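# Fit the matching loose corner brace onto the pencil marks

## Task

Pick up the loose corner brace from the tray that matches the one already fitted. Set it on the pencil marks in the same orientation as the fitted brace, with one leg lying flat on the tray floor and the other lying flat against the marked board. Release it so it stays in place without the robot holding it, then move the gripper away.

## Robot and tools

Robot: two arms, left_arm and right_arm. Each has seven joints and a parallel gripper. The world frame has its origin on the table top midway between the arms, +x pointing out over the table and +z up. left_arm sits on the +y side. The names do not tell you which side of a camera image an arm appears on.

execute_actions takes "actions", a list holding one item or none, plus an optional "pictures" boolean (images are included unless you set it to false).
- An empty list sends nothing and just reports the current state.
- A motion item is {"rows": [...], "steps": N}. It has 1 to 15 rows and N is at most 15 (default 15). Each control step lasts 1/30 s and uses one row. If there are fewer rows than steps, the final row repeats.
- A wait item is {"steps": N} with N up to 300. It sends no command and returns once N steps have passed since the previous result.

Every row is a single flat list of 18 numbers covering both arms, even if only one arm moves. The order is: left_arm waist, shoulder, upper arm roll, elbow, forearm roll, wrist pitch, wrist roll, gripper position, gripper speed; then the same nine for right_arm. The joint values are absolute target angles in radians, in the same form as the Joint positions line. They are not offsets. Stated ranges per arm: waist, upper arm roll, forearm roll and wrist roll -69.115 to 69.115; shoulder -2.250 to 2.250; elbow -2.580 to 2.580; wrist pitch -2.100 to 2.100. The true ends can differ by up to 0.013 rad. A call is refused, and nothing is sent, if a target is over 0.013 rad beyond a stated end and also farther out than that joint's current angle. Targets past the real end are clipped to it, and the result then reports "joint sent to its limit". That line can refer to an earlier action. If it is missing, that does not prove the joint has room left.

Motion limits: per step, a target is held within 0.304 rad of the measured angle for the waist, shoulder, upper arm roll and elbow, and within 0.266 rad for the three wrist-side joints. If the targets would move the hand more than 70 mm from where it is, all joints of that arm are scaled back. The joints move together and arrive at the same time. A reversal stops them together. After a big move the arm may not have reached the target yet. Between calls, including while you are composing a reply, the arms keep driving toward the last row sent. They give up once everything has nearly stopped, or once a step is HELD. After that, only a new action makes them move on or push harder.

Gripper numbers (the last two of each arm's nine) both lie in [-1, 1]. Position: +1 is fully open (85 mm), 0 is about 41 mm, about -0.8 is where the pads touch, and -1 keeps closing until blocked. Speed sets how fast the gap changes: about 20 mm/s at -1, 85 at 0 and 150 at +1. A full close squeezes with roughly 190 to 235 N per pad. To grip, hold position at -1. For a lighter grip, open first, then command a position just a little narrower than the part. To release, command a position wider than the part. To leave a gripper alone, resend its previous two numbers; a 0 is a real command. Stopped fingers stay put until the position changes by 0.01 or more. They can re-close on their own, up to the commanded position, if the part slips or is lost. The fingers point along the gripper's +z axis and close along its y axis. The reported hand point lies between the pads when closed. The fingertips extend about 19 mm past it when closed and 6 mm when open, and they advance about 13 mm while closing, so keep that clearance above the tray.

Result lines:
- The state line `left_arm: …` | `right_arm: …` gives end_effector_position (metres, world frame) and end_effector_quat_wxyz. The position can be off, more so at long reach.
- Joint positions and Joint velocities give one block per arm in column order (rad, rad/s).
- position_measured_pct is about 50 - 50 x the finger position: 0 means fully open. If the fingers stop short of the command below about 90, they hold something or are blocked. About 90 or more means the pads closed on nothing or on something very thin.
- "joint command not followed" means a clearance check altered or blocked joint targets; the rest of the row still ran. HELD marks steps where your row was partly or wholly not sent.
- MOTOR HOT appears from 60 °C. At 75 °C an OVER-TEMPERATURE FAULT makes that arm's joints brake weakly and sag until they cool. Holding loads adds heat, even while idle.
- TORQUE FAULT: a joint torque reaching its load limit halts that arm for 10 s and drops the rest of the call. Limits in N m are 49.1 for the waist, shoulder, upper arm roll and elbow, and 30.9 for the forearm roll, wrist pitch and wrist roll. Held weight counts toward them.

zoom_image takes "camera" (cam_head_left, cam_head_right, cam_high, cam_low, cam_left_wrist or cam_right_wrist) and "region" [x0, y0, x1, y1] in pixels of that camera's latest image, with (0, 0) at the top-left. The region can be no larger than 504 by 504, and it returns a closer view. All images are 504x504. Calibration (K, distortion, T_world_to_cam mapping world to camera) is supplied per camera with small errors of a few millimetres and degrees. Wrist camera poses follow the reported joints.

finished_scene takes "scene", the number of the current scene, and ends it for good, reporting success. Sending a reply with no tool call ends everything.

Avoid: dropping the brace, knocking anything off the table, the arms touching or pressing on each other, and slamming or pushing hard. Brief outside tugs on held parts or shoves on loose ones can happen, so check the brace before releasing and again after releasing, then retract.

Each tool is called after "Request:" as name(argument=value, ...), one argument or row to a line, values as JSON.

## Session

Request:
execute_actions(
  actions=[],
)

Scene clock: 0.00 s of 4600.00 s.
left_arm: end_effector_position=(+0.4096, +0.5689, +0.1705) position_measured_pct=0.0 end_effector_quat_wxyz=(+0.020, +0.706, +0.708, +0.012) | right_arm: end_effector_position=(-0.0226, -0.6666, +0.2313) position_measured_pct=0.0 end_effector_quat_wxyz=(+0.174, -0.324, +0.929, +0.030)
Joint positions: left_arm=[-0.798  0.548  0.486  1.65  -0.265  0.974 -0.212] | right_arm=[ 2.092  0.442 -0.575  1.665 -0.068  1.292  3.888]
Joint velocities: left_arm=[ 0.  0. -0. -0. -0. -0.  0.] | right_arm=[-0.    -0.001  0.     0.     0.     0.    -0.   ]

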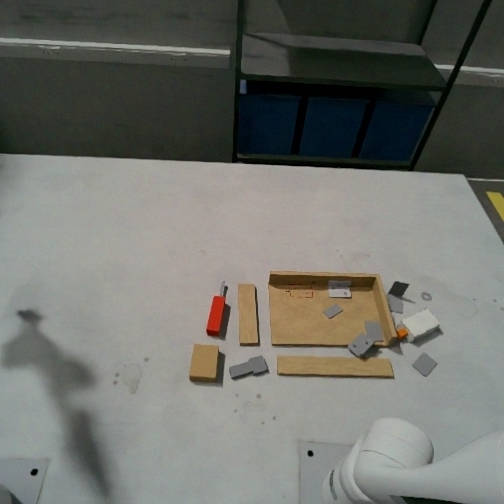

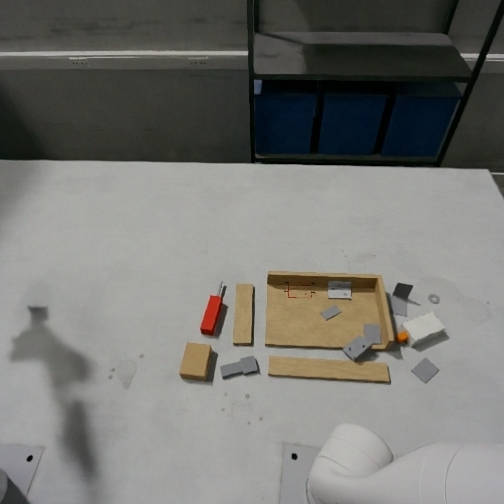

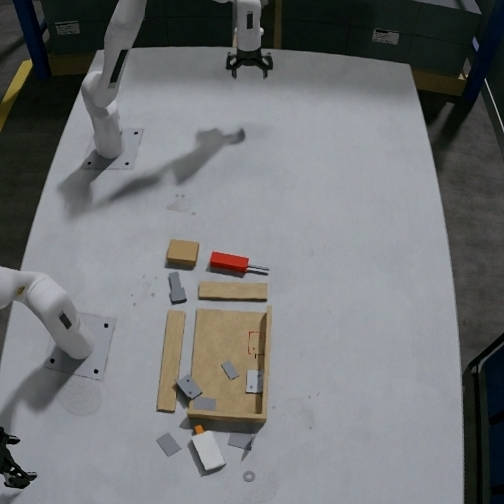

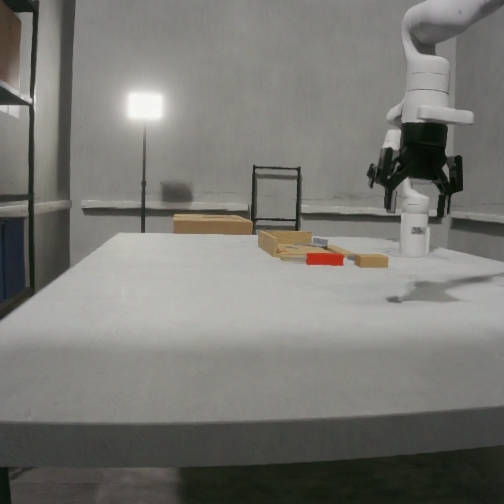

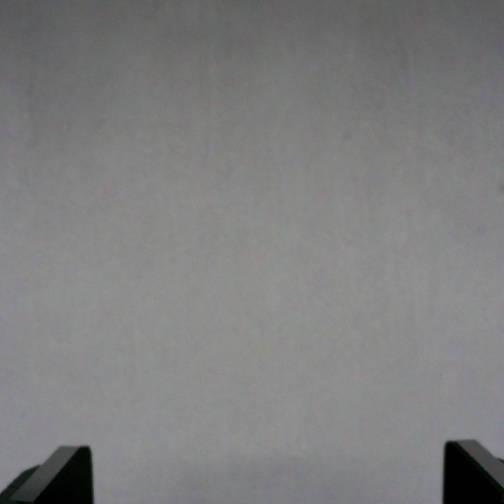

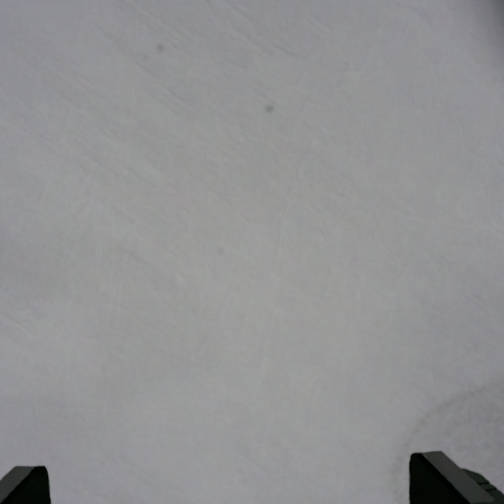

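Request:
zoom_image(
  camera="cam_head_left",
  region=[250, 250, 450, 400],
)

Request:
zoom_image(
  camera="cam_high",
  region=[140, 290, 300, 490],
)

Request:
zoom_image(
  camera="cam_low",
  region=[230, 210, 400, 280],
)

Region (250, 250, 450, 400) of cam_head_left's 504x504 image, scaled by 2.520, with more detail than that image has; it fills the top 378 rows of this view, and the rest is white.

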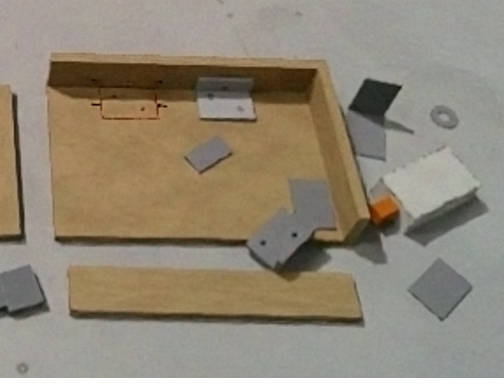

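Region (140, 290, 300, 490) of cam_high's 504x504 image, scaled by 2.520, with more detail than that image has; it fills the left 403 columns of this view, and the rest is white.

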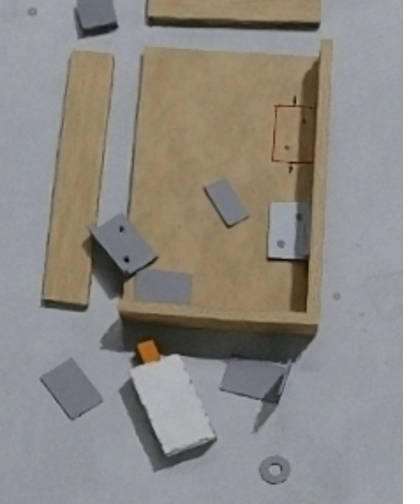

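Region (230, 210, 400, 280) of cam_low's 504x504 image, scaled by 2.965, with more detail than that image has; it fills the top 208 rows of this view, and the rest is white.

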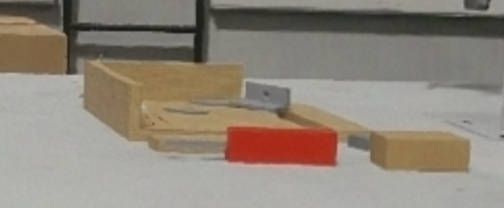

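Request:
zoom_image(
  camera="cam_head_left",
  region=[330, 310, 400, 370],
)

Request:
zoom_image(
  camera="cam_high",
  region=[160, 360, 230, 420],
)

Request:
zoom_image(
  camera="cam_low",
  region=[270, 225, 350, 265],
)

Request:
zoom_image(
  camera="cam_head_right",
  region=[270, 265, 400, 370],
)

Region (330, 310, 400, 370) of cam_head_left's 504x504 image, scaled by 7.200, with more detail than that image has; it fills the top 432 rows of this view, and the rest is white.

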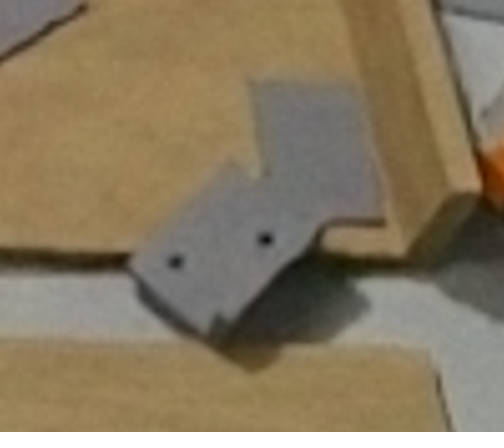

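Region (160, 360, 230, 420) of cam_high's 504x504 image, scaled by 7.200, with more detail than that image has; it fills the top 432 rows of this view, and the rest is white.

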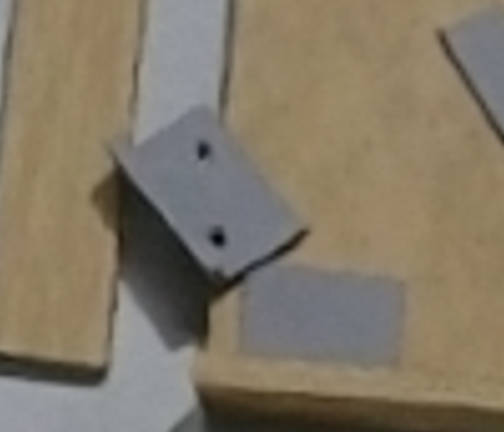

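Region (270, 225, 350, 265) of cam_low's 504x504 image, scaled by 6.300, with more detail than that image has.

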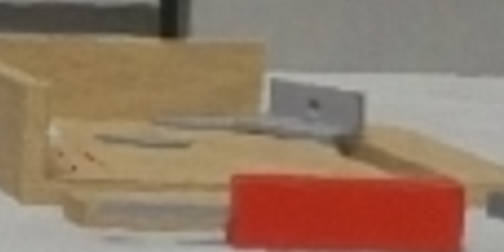

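Region (270, 265, 400, 370) of cam_head_right's 504x504 image, scaled by 3.877, with more detail than that image has; it fills the top 407 rows of this view, and the rest is white.

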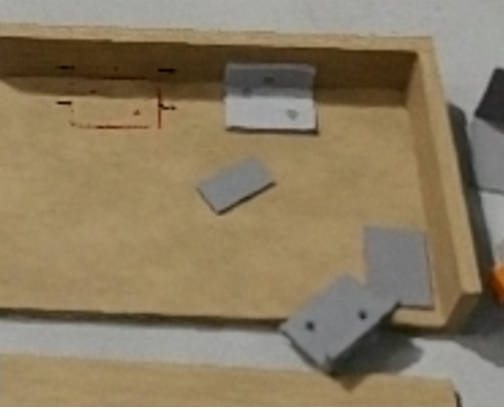

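Request:
execute_actions(
  actions=[
    {"rows": [[-0.798, 0.548, 0.486, 1.65, -0.265, 0.974, -0.212, 1, 0, 0.278, 0.265, 0.0, 2.125, 0.0, 0.752, 5.824, 1, 0]], "steps": 15},
  ],
  pictures=false,
)

Request:
execute_actions(
  actions=[
    {"steps": 90},
  ],
)

Scene clock: 120.50 s of 4600.00 s.
left_arm: end_effector_position=(+0.4098, +0.5688, +0.1705) position_measured_pct=0.0 end_effector_quat_wxyz=(+0.020, +0.706, +0.708, +0.012) | right_arm: end_effector_position=(-0.0274, -0.6094, +0.1618) position_measured_pct=0.0 end_effector_quat_wxyz=(+0.046, -0.531, +0.846, +0.029)
Joint positions: left_arm=[-0.798  0.548  0.486  1.65  -0.265  0.974 -0.212] | right_arm=[ 1.638  0.285 -0.143  2.05  -0.006  0.908  4.276]
Joint velocities: left_arm=[-0.    -0.    -0.     0.001 -0.     0.    -0.   ] | right_arm=[-1.271 -0.135  1.02   0.58   0.059 -0.987  1.124]
Steps of this call (steps 1 to 90: nothing new was sent; then 117.00 s passed at rest; steps 91 to 105: all 15 steps of this action). Readings (joint positions | what the end effector reports):
91: left_arm=[-0.798 0.548 0.486 1.650 -0.265 0.974 -0.212] | right_arm=[2.091 0.441 -0.574 1.666 -0.067 1.291 3.889] | left_arm position_measured_pct=0.0 | right_arm position_measured_pct=0.0
92: left_arm=[-0.798 0.548 0.486 1.650 -0.265 0.974 -0.212] | right_arm=[2.084 0.437 -0.570 1.670 -0.066 1.287 3.892] | left_arm position_measured_pct=0.0 | right_arm position_measured_pct=0.0
94: left_arm=[-0.798 0.548 0.486 1.650 -0.265 0.974 -0.212] | right_arm=[2.055 0.420 -0.545 1.696 -0.061 1.265 3.914] | left_arm position_measured_pct=0.0 | right_arm position_measured_pct=0.0
98: left_arm=[-0.798 0.548 0.486 1.650 -0.265 0.974 -0.212] | right_arm=[1.931 0.353 -0.428 1.814 -0.036 1.161 4.018] | left_arm position_measured_pct=0.0 | right_arm position_measured_pct=0.0
105: the state above

Scene clock: 123.50 s of 4600.00 s.
left_arm: end_effector_position=(+0.4098, +0.5688, +0.1705) position_measured_pct=0.0 end_effector_quat_wxyz=(+0.020, +0.706, +0.708, +0.012) | right_arm: end_effector_position=(+0.2897, -0.4348, +0.1499) position_measured_pct=0.0 end_effector_quat_wxyz=(-0.000, +0.930, +0.367, -0.000)
Joint positions: left_arm=[-0.798  0.548  0.486  1.65  -0.265  0.974 -0.212] | right_arm=[0.278 0.265 0.    2.125 0.    0.752 5.824]
Joint velocities: left_arm=[-0. -0.  0. -0. -0.  0.  0.] | right_arm=[ 0.    -0.    -0.     0.001 -0.     0.    -0.001]
Steps of this call (steps 1 to 75: the robot went on to your last target; steps 76 to 90: nothing new was sent). Readings (joint positions | what the end effector reports):
1: left_arm=[-0.798 0.548 0.486 1.650 -0.265 0.974 -0.212] | right_arm=[1.595 0.281 -0.112 2.067 -0.004 0.877 4.313] | left_arm position_measured_pct=0.0 | right_arm position_measured_pct=0.0
2: left_arm=[-0.798 0.548 0.486 1.650 -0.265 0.974 -0.212] | right_arm=[1.553 0.278 -0.086 2.081 -0.003 0.850 4.351] | left_arm position_measured_pct=0.0 | right_arm position_measured_pct=0.0
4: left_arm=[-0.798 0.548 0.486 1.650 -0.265 0.974 -0.212] | right_arm=[1.467 0.273 -0.049 2.099 -0.002 0.810 4.427] | left_arm position_measured_pct=0.0 | right_arm position_measured_pct=0.0
8: left_arm=[-0.798 0.548 0.486 1.650 -0.265 0.974 -0.212] | right_arm=[1.310 0.269 -0.017 2.116 -0.001 0.772 4.567] | left_arm position_measured_pct=0.0 | right_arm position_measured_pct=0.0
90: the state above
All arms were judged still, so your last target was given up. Only a new action makes them travel on or press farther. Fingers that are still opening or closing keep moving.
camera_calibration (this result's frames):
cam_left_wrist: T_world_to_cam=[[0.997891, -0.0201847, 0.0617016, -0.407952], [-0.0225713, -0.999014, 0.0382311, 0.622822], [0.0608691, -0.0395432, -0.997362, 0.315574], [0, 0, 0, 1]] pos_world=[0.401941, 0.626452, 0.316101]
cam_right_wrist: T_world_to_cam=[[0.67474, -0.737428, 0.030426, -0.528524], [-0.737494, -0.675261, -0.0111719, -0.0162459], [0.028784, -0.0149008, -0.999475, 0.27929], [0, 0, 0, 1]] pos_world=[0.336596, -0.396557, 0.295043]

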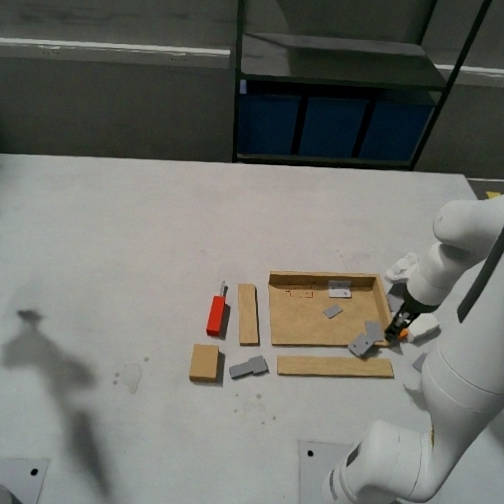

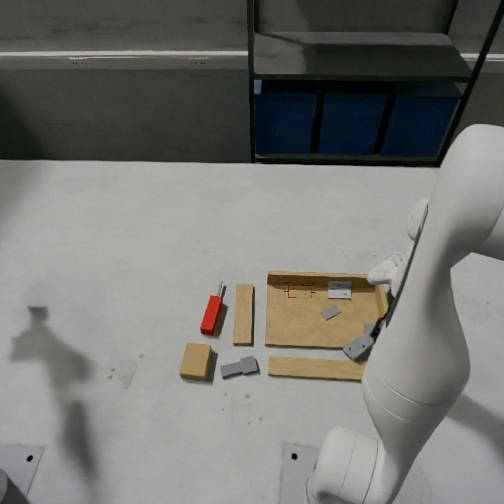

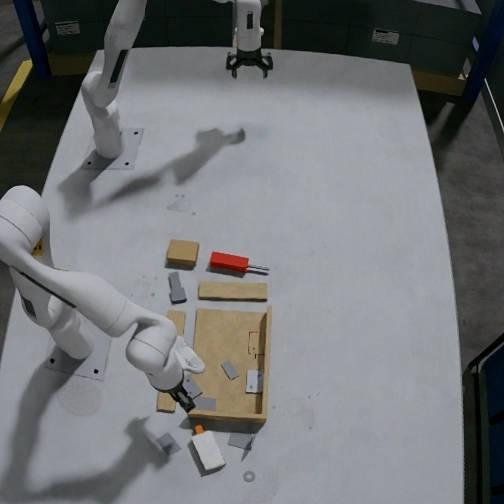

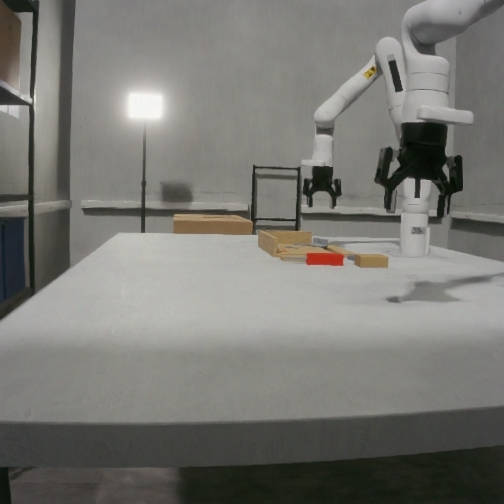

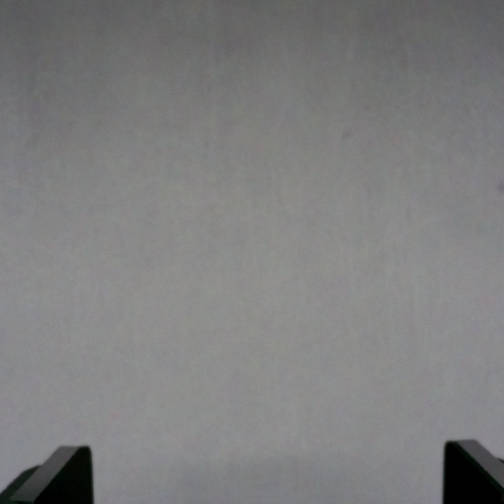

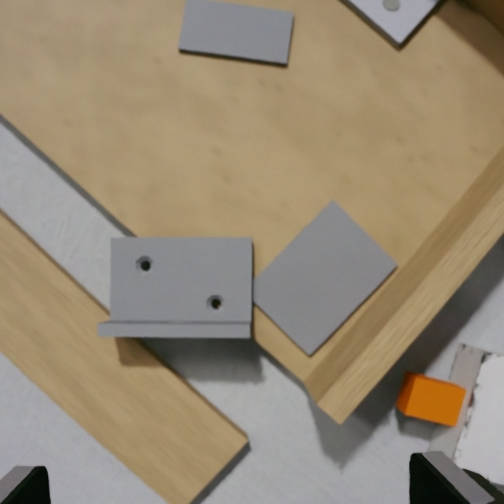

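Request:
zoom_image(
  camera="cam_right_wrist",
  region=[80, 210, 290, 360],
)

Region (80, 210, 290, 360) of cam_right_wrist's 504x504 image, scaled by 2.400; it fills the top 360 rows of this view, and the rest is white.

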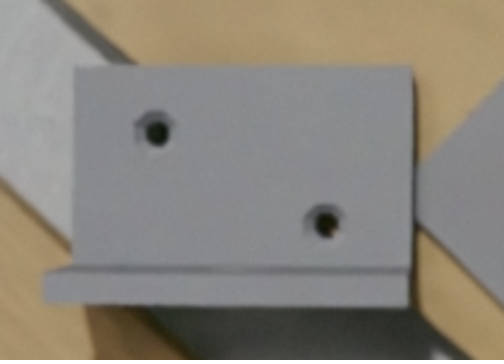

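Request:
execute_actions(
  actions=[
    {"rows": [[-0.798, 0.548, 0.486, 1.65, -0.265, 0.974, -0.212, 1, 0, 0.1381, 0.4275, 0.0, 2.2182, 0.0, 0.4959, 5.6793, 0.72, 0]], "steps": 15},
  ],
  pictures=false,
)

Request:
execute_actions(
  actions=[
    {"steps": 30},
  ],
)

Scene clock: 234.10 s of 4600.00 s.
left_arm: end_effector_position=(+0.4098, +0.5688, +0.1705) position_measured_pct=0.0 end_effector_quat_wxyz=(+0.020, +0.706, +0.708, +0.012) | right_arm: end_effector_position=(+0.3058, -0.3932, +0.0810) position_measured_pct=14.3 end_effector_quat_wxyz=(+0.001, +0.932, +0.363, +0.001)
Joint positions: left_arm=[-0.798  0.548  0.486  1.65  -0.265  0.974 -0.212] | right_arm=[ 0.141  0.424 -0.     2.218 -0.     0.496  5.679]
Joint velocities: left_arm=[-0.002 -0.001  0.001  0.001 -0.    -0.     0.   ] | right_arm=[-0.027  0.029  0.001  0.006 -0.    -0.005 -0.003]
Steps of this call (steps 1 to 90: nothing new was sent; then 107.10 s passed at rest; steps 91 to 105: all 15 steps of this action). Readings (joint positions | what the end effector reports):
91: left_arm=[-0.798 0.548 0.486 1.650 -0.265 0.974 -0.212] | right_arm=[0.277 0.266 0.000 2.125 0.000 0.751 5.824] | left_arm position_measured_pct=0.0 | right_arm position_measured_pct=0.0
92: left_arm=[-0.798 0.548 0.486 1.650 -0.265 0.974 -0.212] | right_arm=[0.271 0.272 0.001 2.128 0.000 0.744 5.820] | left_arm position_measured_pct=0.0 | right_arm position_measured_pct=0.4
94: left_arm=[-0.798 0.548 0.486 1.650 -0.265 0.974 -0.212] | right_arm=[0.246 0.300 0.002 2.142 0.001 0.705 5.797] | left_arm position_measured_pct=0.0 | right_arm position_measured_pct=4.4
98: left_arm=[-0.798 0.548 0.486 1.650 -0.265 0.974 -0.212] | right_arm=[0.171 0.389 -0.001 2.195 -0.000 0.560 5.716] | left_arm position_measured_pct=0.0 | right_arm position_measured_pct=13.1
105: the state above

Scene clock: 235.10 s of 4600.00 s.
left_arm: end_effector_position=(+0.4098, +0.5688, +0.1705) position_measured_pct=0.0 end_effector_quat_wxyz=(+0.020, +0.706, +0.708, +0.012) | right_arm: end_effector_position=(+0.3053, -0.3921, +0.0799) position_measured_pct=14.3 end_effector_quat_wxyz=(-0.000, +0.931, +0.365, -0.000)
Joint positions: left_arm=[-0.798  0.548  0.486  1.65  -0.265  0.974 -0.212] | right_arm=[0.138 0.428 0.    2.218 0.    0.496 5.679]
Joint velocities: left_arm=[-0.    -0.    -0.    -0.001  0.    -0.     0.   ] | right_arm=[-0.001 -0.     0.    -0.    -0.001  0.     0.   ]
Steps of this call (steps 1 to 15: the robot went on to your last target; steps 16 to 30: nothing new was sent). Readings (joint positions | what the end effector reports):
1: left_arm=[-0.798 0.548 0.486 1.650 -0.265 0.974 -0.212] | right_arm=[0.140 0.425 -0.000 2.218 -0.000 0.496 5.679] | left_arm position_measured_pct=0.0 | right_arm position_measured_pct=14.3
2: left_arm=[-0.798 0.548 0.486 1.650 -0.265 0.974 -0.212] | right_arm=[0.140 0.426 -0.000 2.218 -0.000 0.496 5.679] | left_arm position_measured_pct=0.0 | right_arm position_measured_pct=14.3
4: left_arm=[-0.798 0.548 0.486 1.650 -0.265 0.974 -0.212] | right_arm=[0.139 0.427 -0.000 2.218 -0.000 0.496 5.679] | left_arm position_measured_pct=0.0 | right_arm position_measured_pct=14.3
8: left_arm=[-0.798 0.548 0.486 1.650 -0.265 0.974 -0.212] | right_arm=[0.138 0.427 -0.000 2.218 -0.000 0.496 5.679] | left_arm position_measured_pct=0.0 | right_arm position_measured_pct=14.3
30: the state above
All arms were judged still, so your last target was given up. Only a new action makes them travel on or press farther. Fingers that are still opening or closing keep moving.
camera_calibration (this result's frames):
cam_left_wrist: T_world_to_cam=[[0.997891, -0.0201847, 0.0617016, -0.407952], [-0.0225714, -0.999014, 0.038231, 0.622822], [0.0608691, -0.039543, -0.997362, 0.315574], [0, 0, 0, 1]] pos_world=[0.401941, 0.626452, 0.316101]
cam_right_wrist: T_world_to_cam=[[0.67118, -0.740655, 0.0307837, -0.505701], [-0.740723, -0.671714, -0.0113527, 0.0256965], [0.0290862, -0.0151825, -0.999462, 0.209308], [0, 0, 0, 1]] pos_world=[0.352362, -0.354111, 0.225055]

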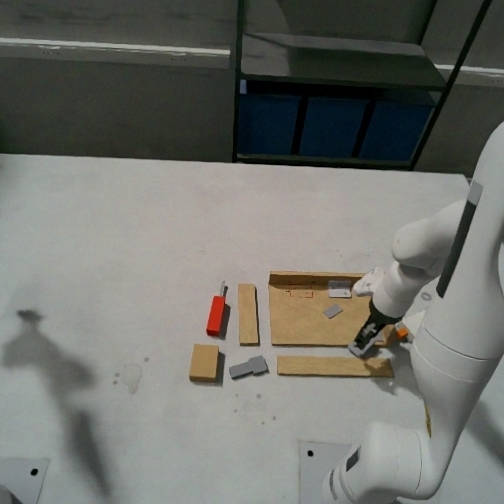

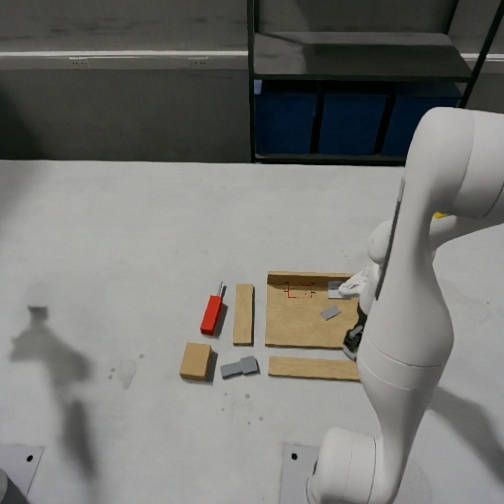

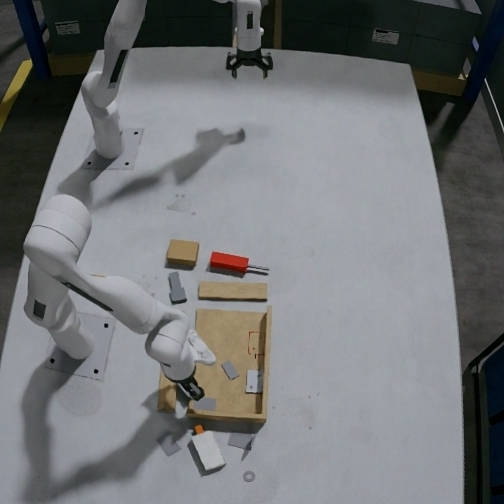

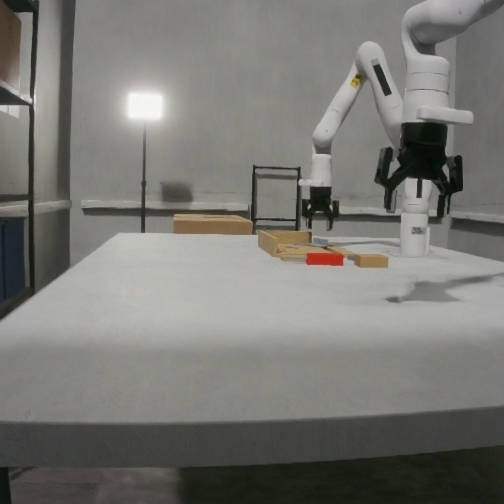

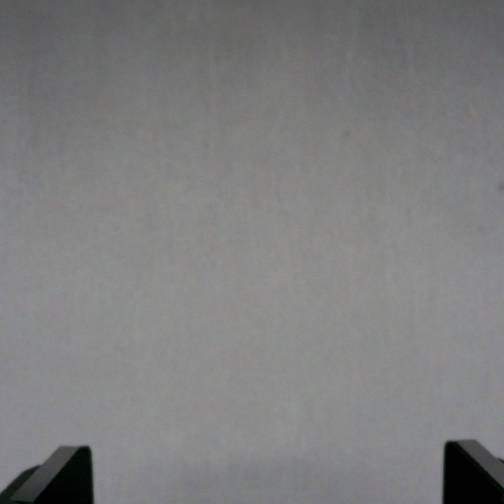

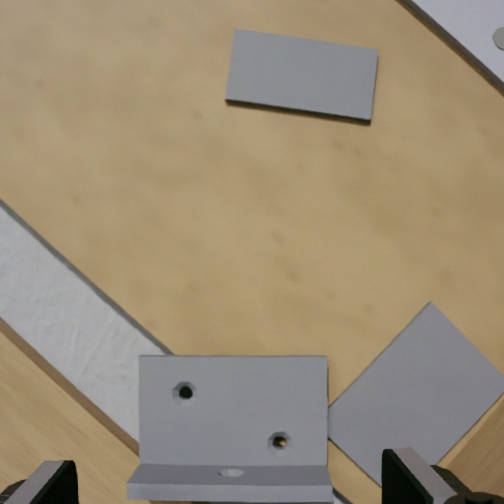

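Request:
zoom_image(
  camera="cam_right_wrist",
  region=[0, 330, 504, 504],
)

Request:
zoom_image(
  camera="cam_low",
  region=[250, 180, 370, 270],
)

Region (0, 330, 504, 504) of cam_right_wrist's 504x504 image, scaled by 1.000; it fills the top 174 rows of this view, and the rest is white.

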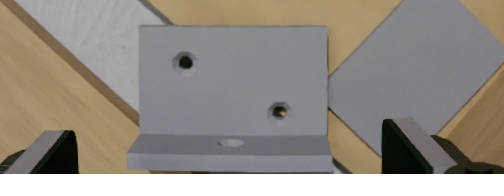

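Region (250, 180, 370, 270) of cam_low's 504x504 image, scaled by 4.200, with more detail than that image has; it fills the top 378 rows of this view, and the rest is white.

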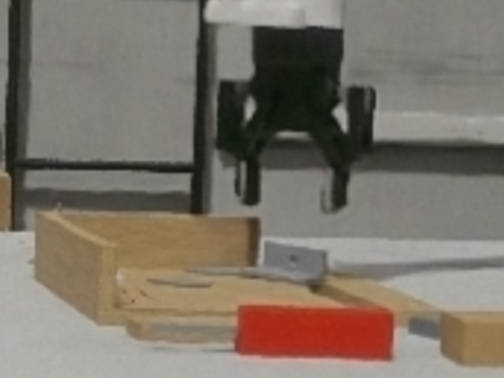

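Request:
execute_actions(
  actions=[
    {"rows": [[-0.798, 0.548, 0.486, 1.65, -0.265, 0.974, -0.212, 1, 0, 0.1438, 0.5378, 0.0, 2.2509, 0.0, 0.353, 5.685, 0.72, 0]], "steps": 15},
  ],
  pictures=false,
)

Request:
execute_actions(
  actions=[
    {"steps": 15},
  ],
)

Scene clock: 315.93 s of 4600.00 s.
left_arm: end_effector_position=(+0.4098, +0.5688, +0.1705) position_measured_pct=0.0 end_effector_quat_wxyz=(+0.020, +0.706, +0.708, +0.012) | right_arm: end_effector_position=(+0.3053, -0.3940, +0.0404) position_measured_pct=14.3 end_effector_quat_wxyz=(+0.000, +0.931, +0.365, +0.001)
Joint positions: left_arm=[-0.798  0.548  0.486  1.65  -0.265  0.974 -0.212] | right_arm=[0.144 0.536 0.    2.251 0.    0.353 5.685]
Joint velocities: left_arm=[-0.001 -0.001 -0.     0.001  0.001 -0.    -0.   ] | right_arm=[ 0.001  0.014  0.     0.001 -0.    -0.001 -0.   ]
Steps of this call (steps 1 to 90: nothing new was sent; then 77.33 s passed at rest; steps 91 to 105: all 15 steps of this action). Readings (joint positions | what the end effector reports):
91: left_arm=[-0.798 0.548 0.486 1.650 -0.265 0.974 -0.212] | right_arm=[0.138 0.429 -0.000 2.218 -0.000 0.495 5.679] | left_arm position_measured_pct=0.0 | right_arm position_measured_pct=14.3
92: left_arm=[-0.798 0.548 0.486 1.650 -0.265 0.974 -0.212] | right_arm=[0.139 0.435 -0.000 2.220 -0.000 0.489 5.680] | left_arm position_measured_pct=0.0 | right_arm position_measured_pct=14.3
94: left_arm=[-0.798 0.548 0.486 1.650 -0.265 0.974 -0.212] | right_arm=[0.140 0.463 -0.000 2.227 -0.000 0.457 5.681] | left_arm position_measured_pct=0.0 | right_arm position_measured_pct=14.3
98: left_arm=[-0.798 0.548 0.486 1.650 -0.265 0.974 -0.212] | right_arm=[0.143 0.526 0.000 2.248 0.000 0.368 5.684] | left_arm position_measured_pct=0.0 | right_arm position_measured_pct=14.3
105: the state above

Scene clock: 316.43 s of 4600.00 s.
left_arm: end_effector_position=(+0.4098, +0.5688, +0.1705) position_measured_pct=0.0 end_effector_quat_wxyz=(+0.020, +0.706, +0.708, +0.012) | right_arm: end_effector_position=(+0.3049, -0.3939, +0.0399) position_measured_pct=14.3 end_effector_quat_wxyz=(-0.000, +0.931, +0.365, -0.000)
Joint positions: left_arm=[-0.798  0.548  0.486  1.65  -0.265  0.974 -0.212] | right_arm=[0.144 0.538 0.    2.251 0.    0.353 5.685]
Joint velocities: left_arm=[-0.002  0.     0.    -0.     0.    -0.    -0.   ] | right_arm=[-0.001 -0.    -0.001 -0.001  0.     0.     0.   ]
Steps of this call (steps 1 to 15: the robot went on to your last target). Readings (joint positions | what the end effector reports):
1: left_arm=[-0.798 0.548 0.486 1.650 -0.265 0.974 -0.212] | right_arm=[0.144 0.537 0.000 2.251 0.000 0.353 5.685] | left_arm position_measured_pct=0.0 | right_arm position_measured_pct=14.3
2: left_arm=[-0.798 0.548 0.486 1.650 -0.265 0.974 -0.212] | right_arm=[0.144 0.537 0.000 2.251 0.000 0.353 5.685] | left_arm position_measured_pct=0.0 | right_arm position_measured_pct=14.3
4: left_arm=[-0.798 0.548 0.486 1.650 -0.265 0.974 -0.212] | right_arm=[0.144 0.537 0.000 2.251 0.000 0.353 5.685] | left_arm position_measured_pct=0.0 | right_arm position_measured_pct=14.3
8: left_arm=[-0.798 0.548 0.486 1.650 -0.265 0.974 -0.212] | right_arm=[0.144 0.538 0.000 2.251 0.000 0.353 5.685] | left_arm position_measured_pct=0.0 | right_arm position_measured_pct=14.3
15: the state above
All arms were judged still, so your last target was given up. Only a new action makes them travel on or press farther. Fingers that are still opening or closing keep moving.
camera_calibration (this result's frames):
cam_left_wrist: T_world_to_cam=[[0.997891, -0.0201844, 0.0617016, -0.407952], [-0.0225711, -0.999014, 0.0382311, 0.622822], [0.0608691, -0.0395431, -0.997362, 0.315574], [0, 0, 0, 1]] pos_world=[0.401941, 0.626452, 0.316101]
cam_right_wrist: T_world_to_cam=[[0.671184, -0.740654, 0.0307133, -0.505516], [-0.740723, -0.671716, -0.0113037, 0.02372], [0.0290027, -0.0151631, -0.999464, 0.169329], [0, 0, 0, 1]] pos_world=[0.351953, -0.355912, 0.185032]

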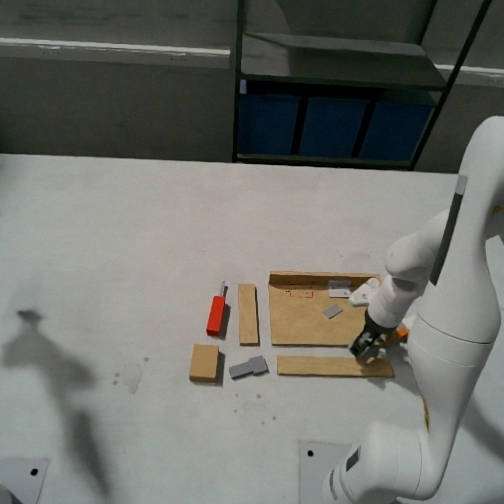

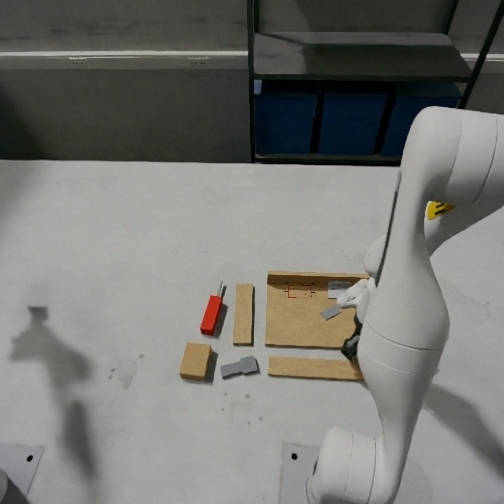

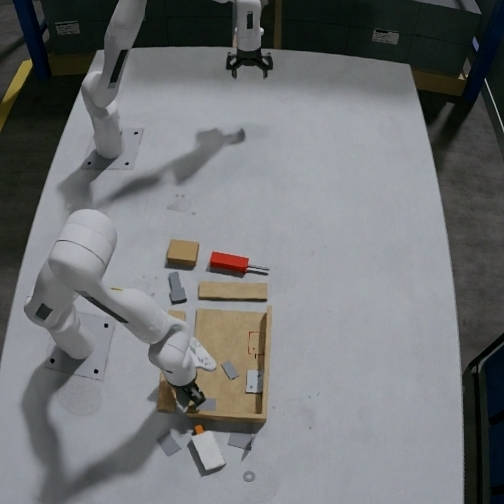

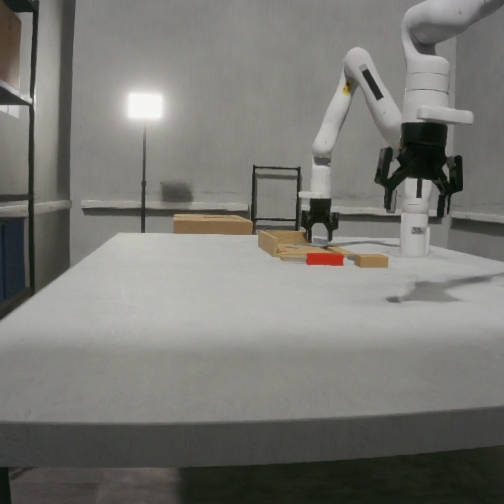

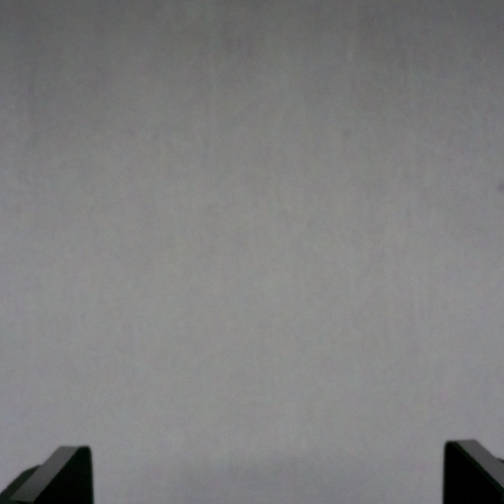

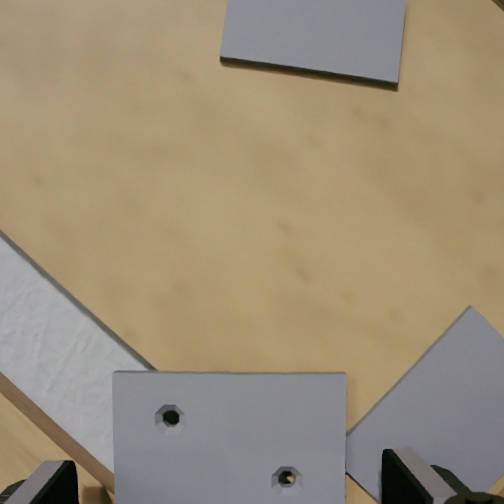

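Request:
zoom_image(
  camera="cam_low",
  region=[270, 200, 360, 265],
)

Request:
zoom_image(
  camera="cam_head_left",
  region=[320, 300, 420, 380],
)

Region (270, 200, 360, 265) of cam_low's 504x504 image, scaled by 5.600, with more detail than that image has.

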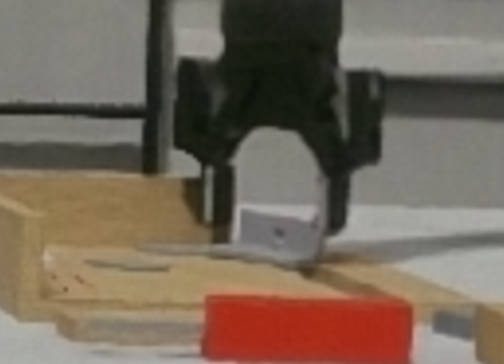

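Region (320, 300, 420, 380) of cam_head_left's 504x504 image, scaled by 5.040, with more detail than that image has; it fills the top 403 rows of this view, and the rest is white.

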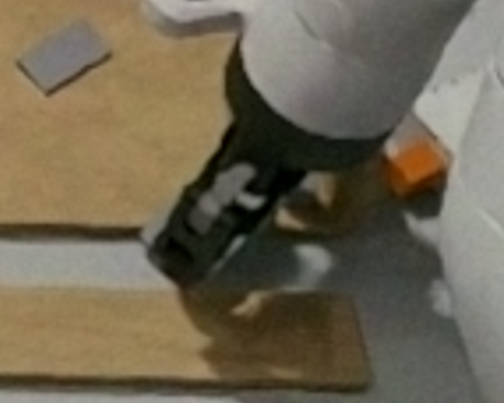

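Request:
execute_actions(
  actions=[
    {"rows": [[-0.798, 0.548, 0.486, 1.65, -0.265, 0.974, -0.212, 1, 0, 0.1438, 0.5667, 0.0, 2.2569, 0.0, 0.318, 5.685, 0.72, 0]], "steps": 15},
  ],
)

Request:
zoom_image(
  camera="cam_low",
  region=[270, 200, 360, 265],
)

Scene clock: 359.37 s of 4600.00 s.
left_arm: end_effector_position=(+0.4098, +0.5688, +0.1705) position_measured_pct=0.0 end_effector_quat_wxyz=(+0.020, +0.706, +0.708, +0.012) | right_arm: end_effector_position=(+0.3050, -0.3939, +0.0300) position_measured_pct=14.3 end_effector_quat_wxyz=(+0.000, +0.931, +0.365, +0.000)
Joint positions: left_arm=[-0.798  0.548  0.486  1.65  -0.265  0.974 -0.212] | right_arm=[ 0.144  0.566 -0.     2.257  0.     0.318  5.685]
Joint velocities: left_arm=[-0.001  0.     0.     0.001 -0.     0.     0.   ] | right_arm=[-0.     0.003  0.     0.     0.    -0.    -0.   ]
Steps of this call (steps 1 to 90: nothing new was sent; then 39.43 s passed at rest; steps 91 to 105: all 15 steps of this action). Readings (joint positions | what the end effector reports):
91: left_arm=[-0.798 0.548 0.486 1.650 -0.265 0.974 -0.212] | right_arm=[0.144 0.539 0.000 2.251 -0.000 0.352 5.685] | left_arm position_measured_pct=0.0 | right_arm position_measured_pct=14.3
92: left_arm=[-0.798 0.548 0.486 1.650 -0.265 0.974 -0.212] | right_arm=[0.144 0.545 0.000 2.252 -0.000 0.347 5.685] | left_arm position_measured_pct=0.0 | right_arm position_measured_pct=14.3
94: left_arm=[-0.798 0.548 0.486 1.650 -0.265 0.974 -0.212] | right_arm=[0.144 0.559 0.000 2.255 0.000 0.329 5.685] | left_arm position_measured_pct=0.0 | right_arm position_measured_pct=14.3
98: left_arm=[-0.798 0.548 0.486 1.650 -0.265 0.974 -0.212] | right_arm=[0.144 0.565 -0.000 2.257 -0.000 0.319 5.685] | left_arm position_measured_pct=0.0 | right_arm position_measured_pct=14.3
105: the state above
camera_calibration (this result's frames):
cam_left_wrist: T_world_to_cam=[[0.997891, -0.0201846, 0.0617017, -0.407952], [-0.0225713, -0.999014, 0.0382311, 0.622822], [0.0608692, -0.0395432, -0.997362, 0.315574], [0, 0, 0, 1]] pos_world=[0.401941, 0.626452, 0.316102]
cam_right_wrist: T_world_to_cam=[[0.671176, -0.740652, 0.0309541, -0.505274], [-0.740719, -0.671717, -0.0114717, 0.023653], [0.029289, -0.0152288, -0.999455, 0.159299], [0, 0, 0, 1]] pos_world=[0.351982, -0.355918, 0.175124]

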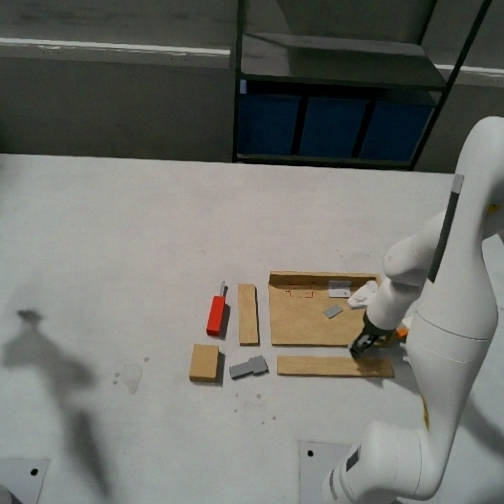

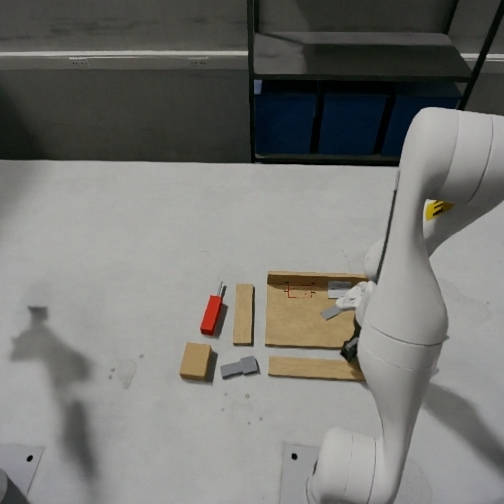

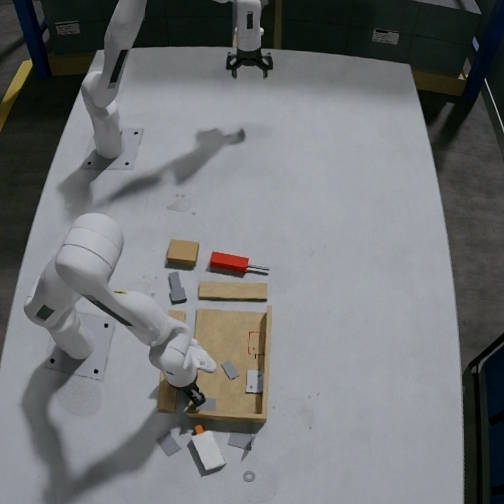

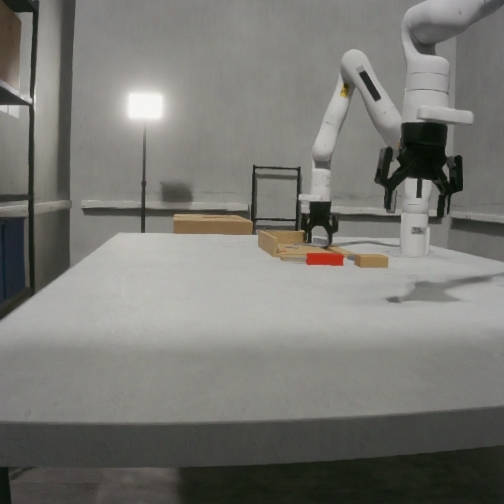

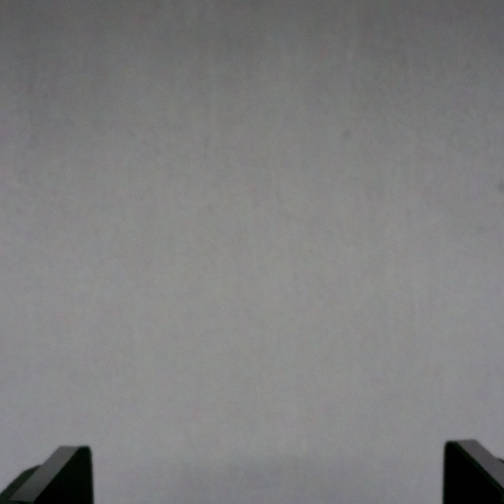

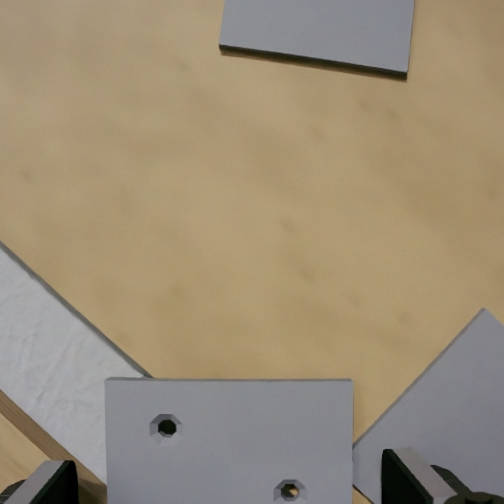

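Region (270, 200, 360, 265) of cam_low's 504x504 image, scaled by 5.600, with more detail than that image has.

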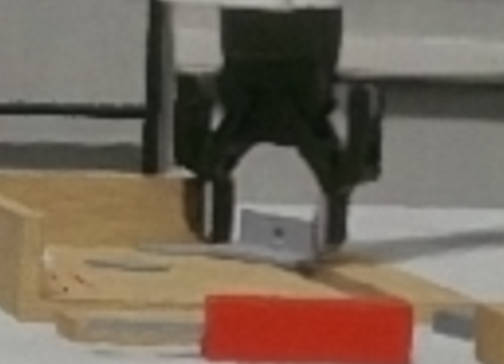

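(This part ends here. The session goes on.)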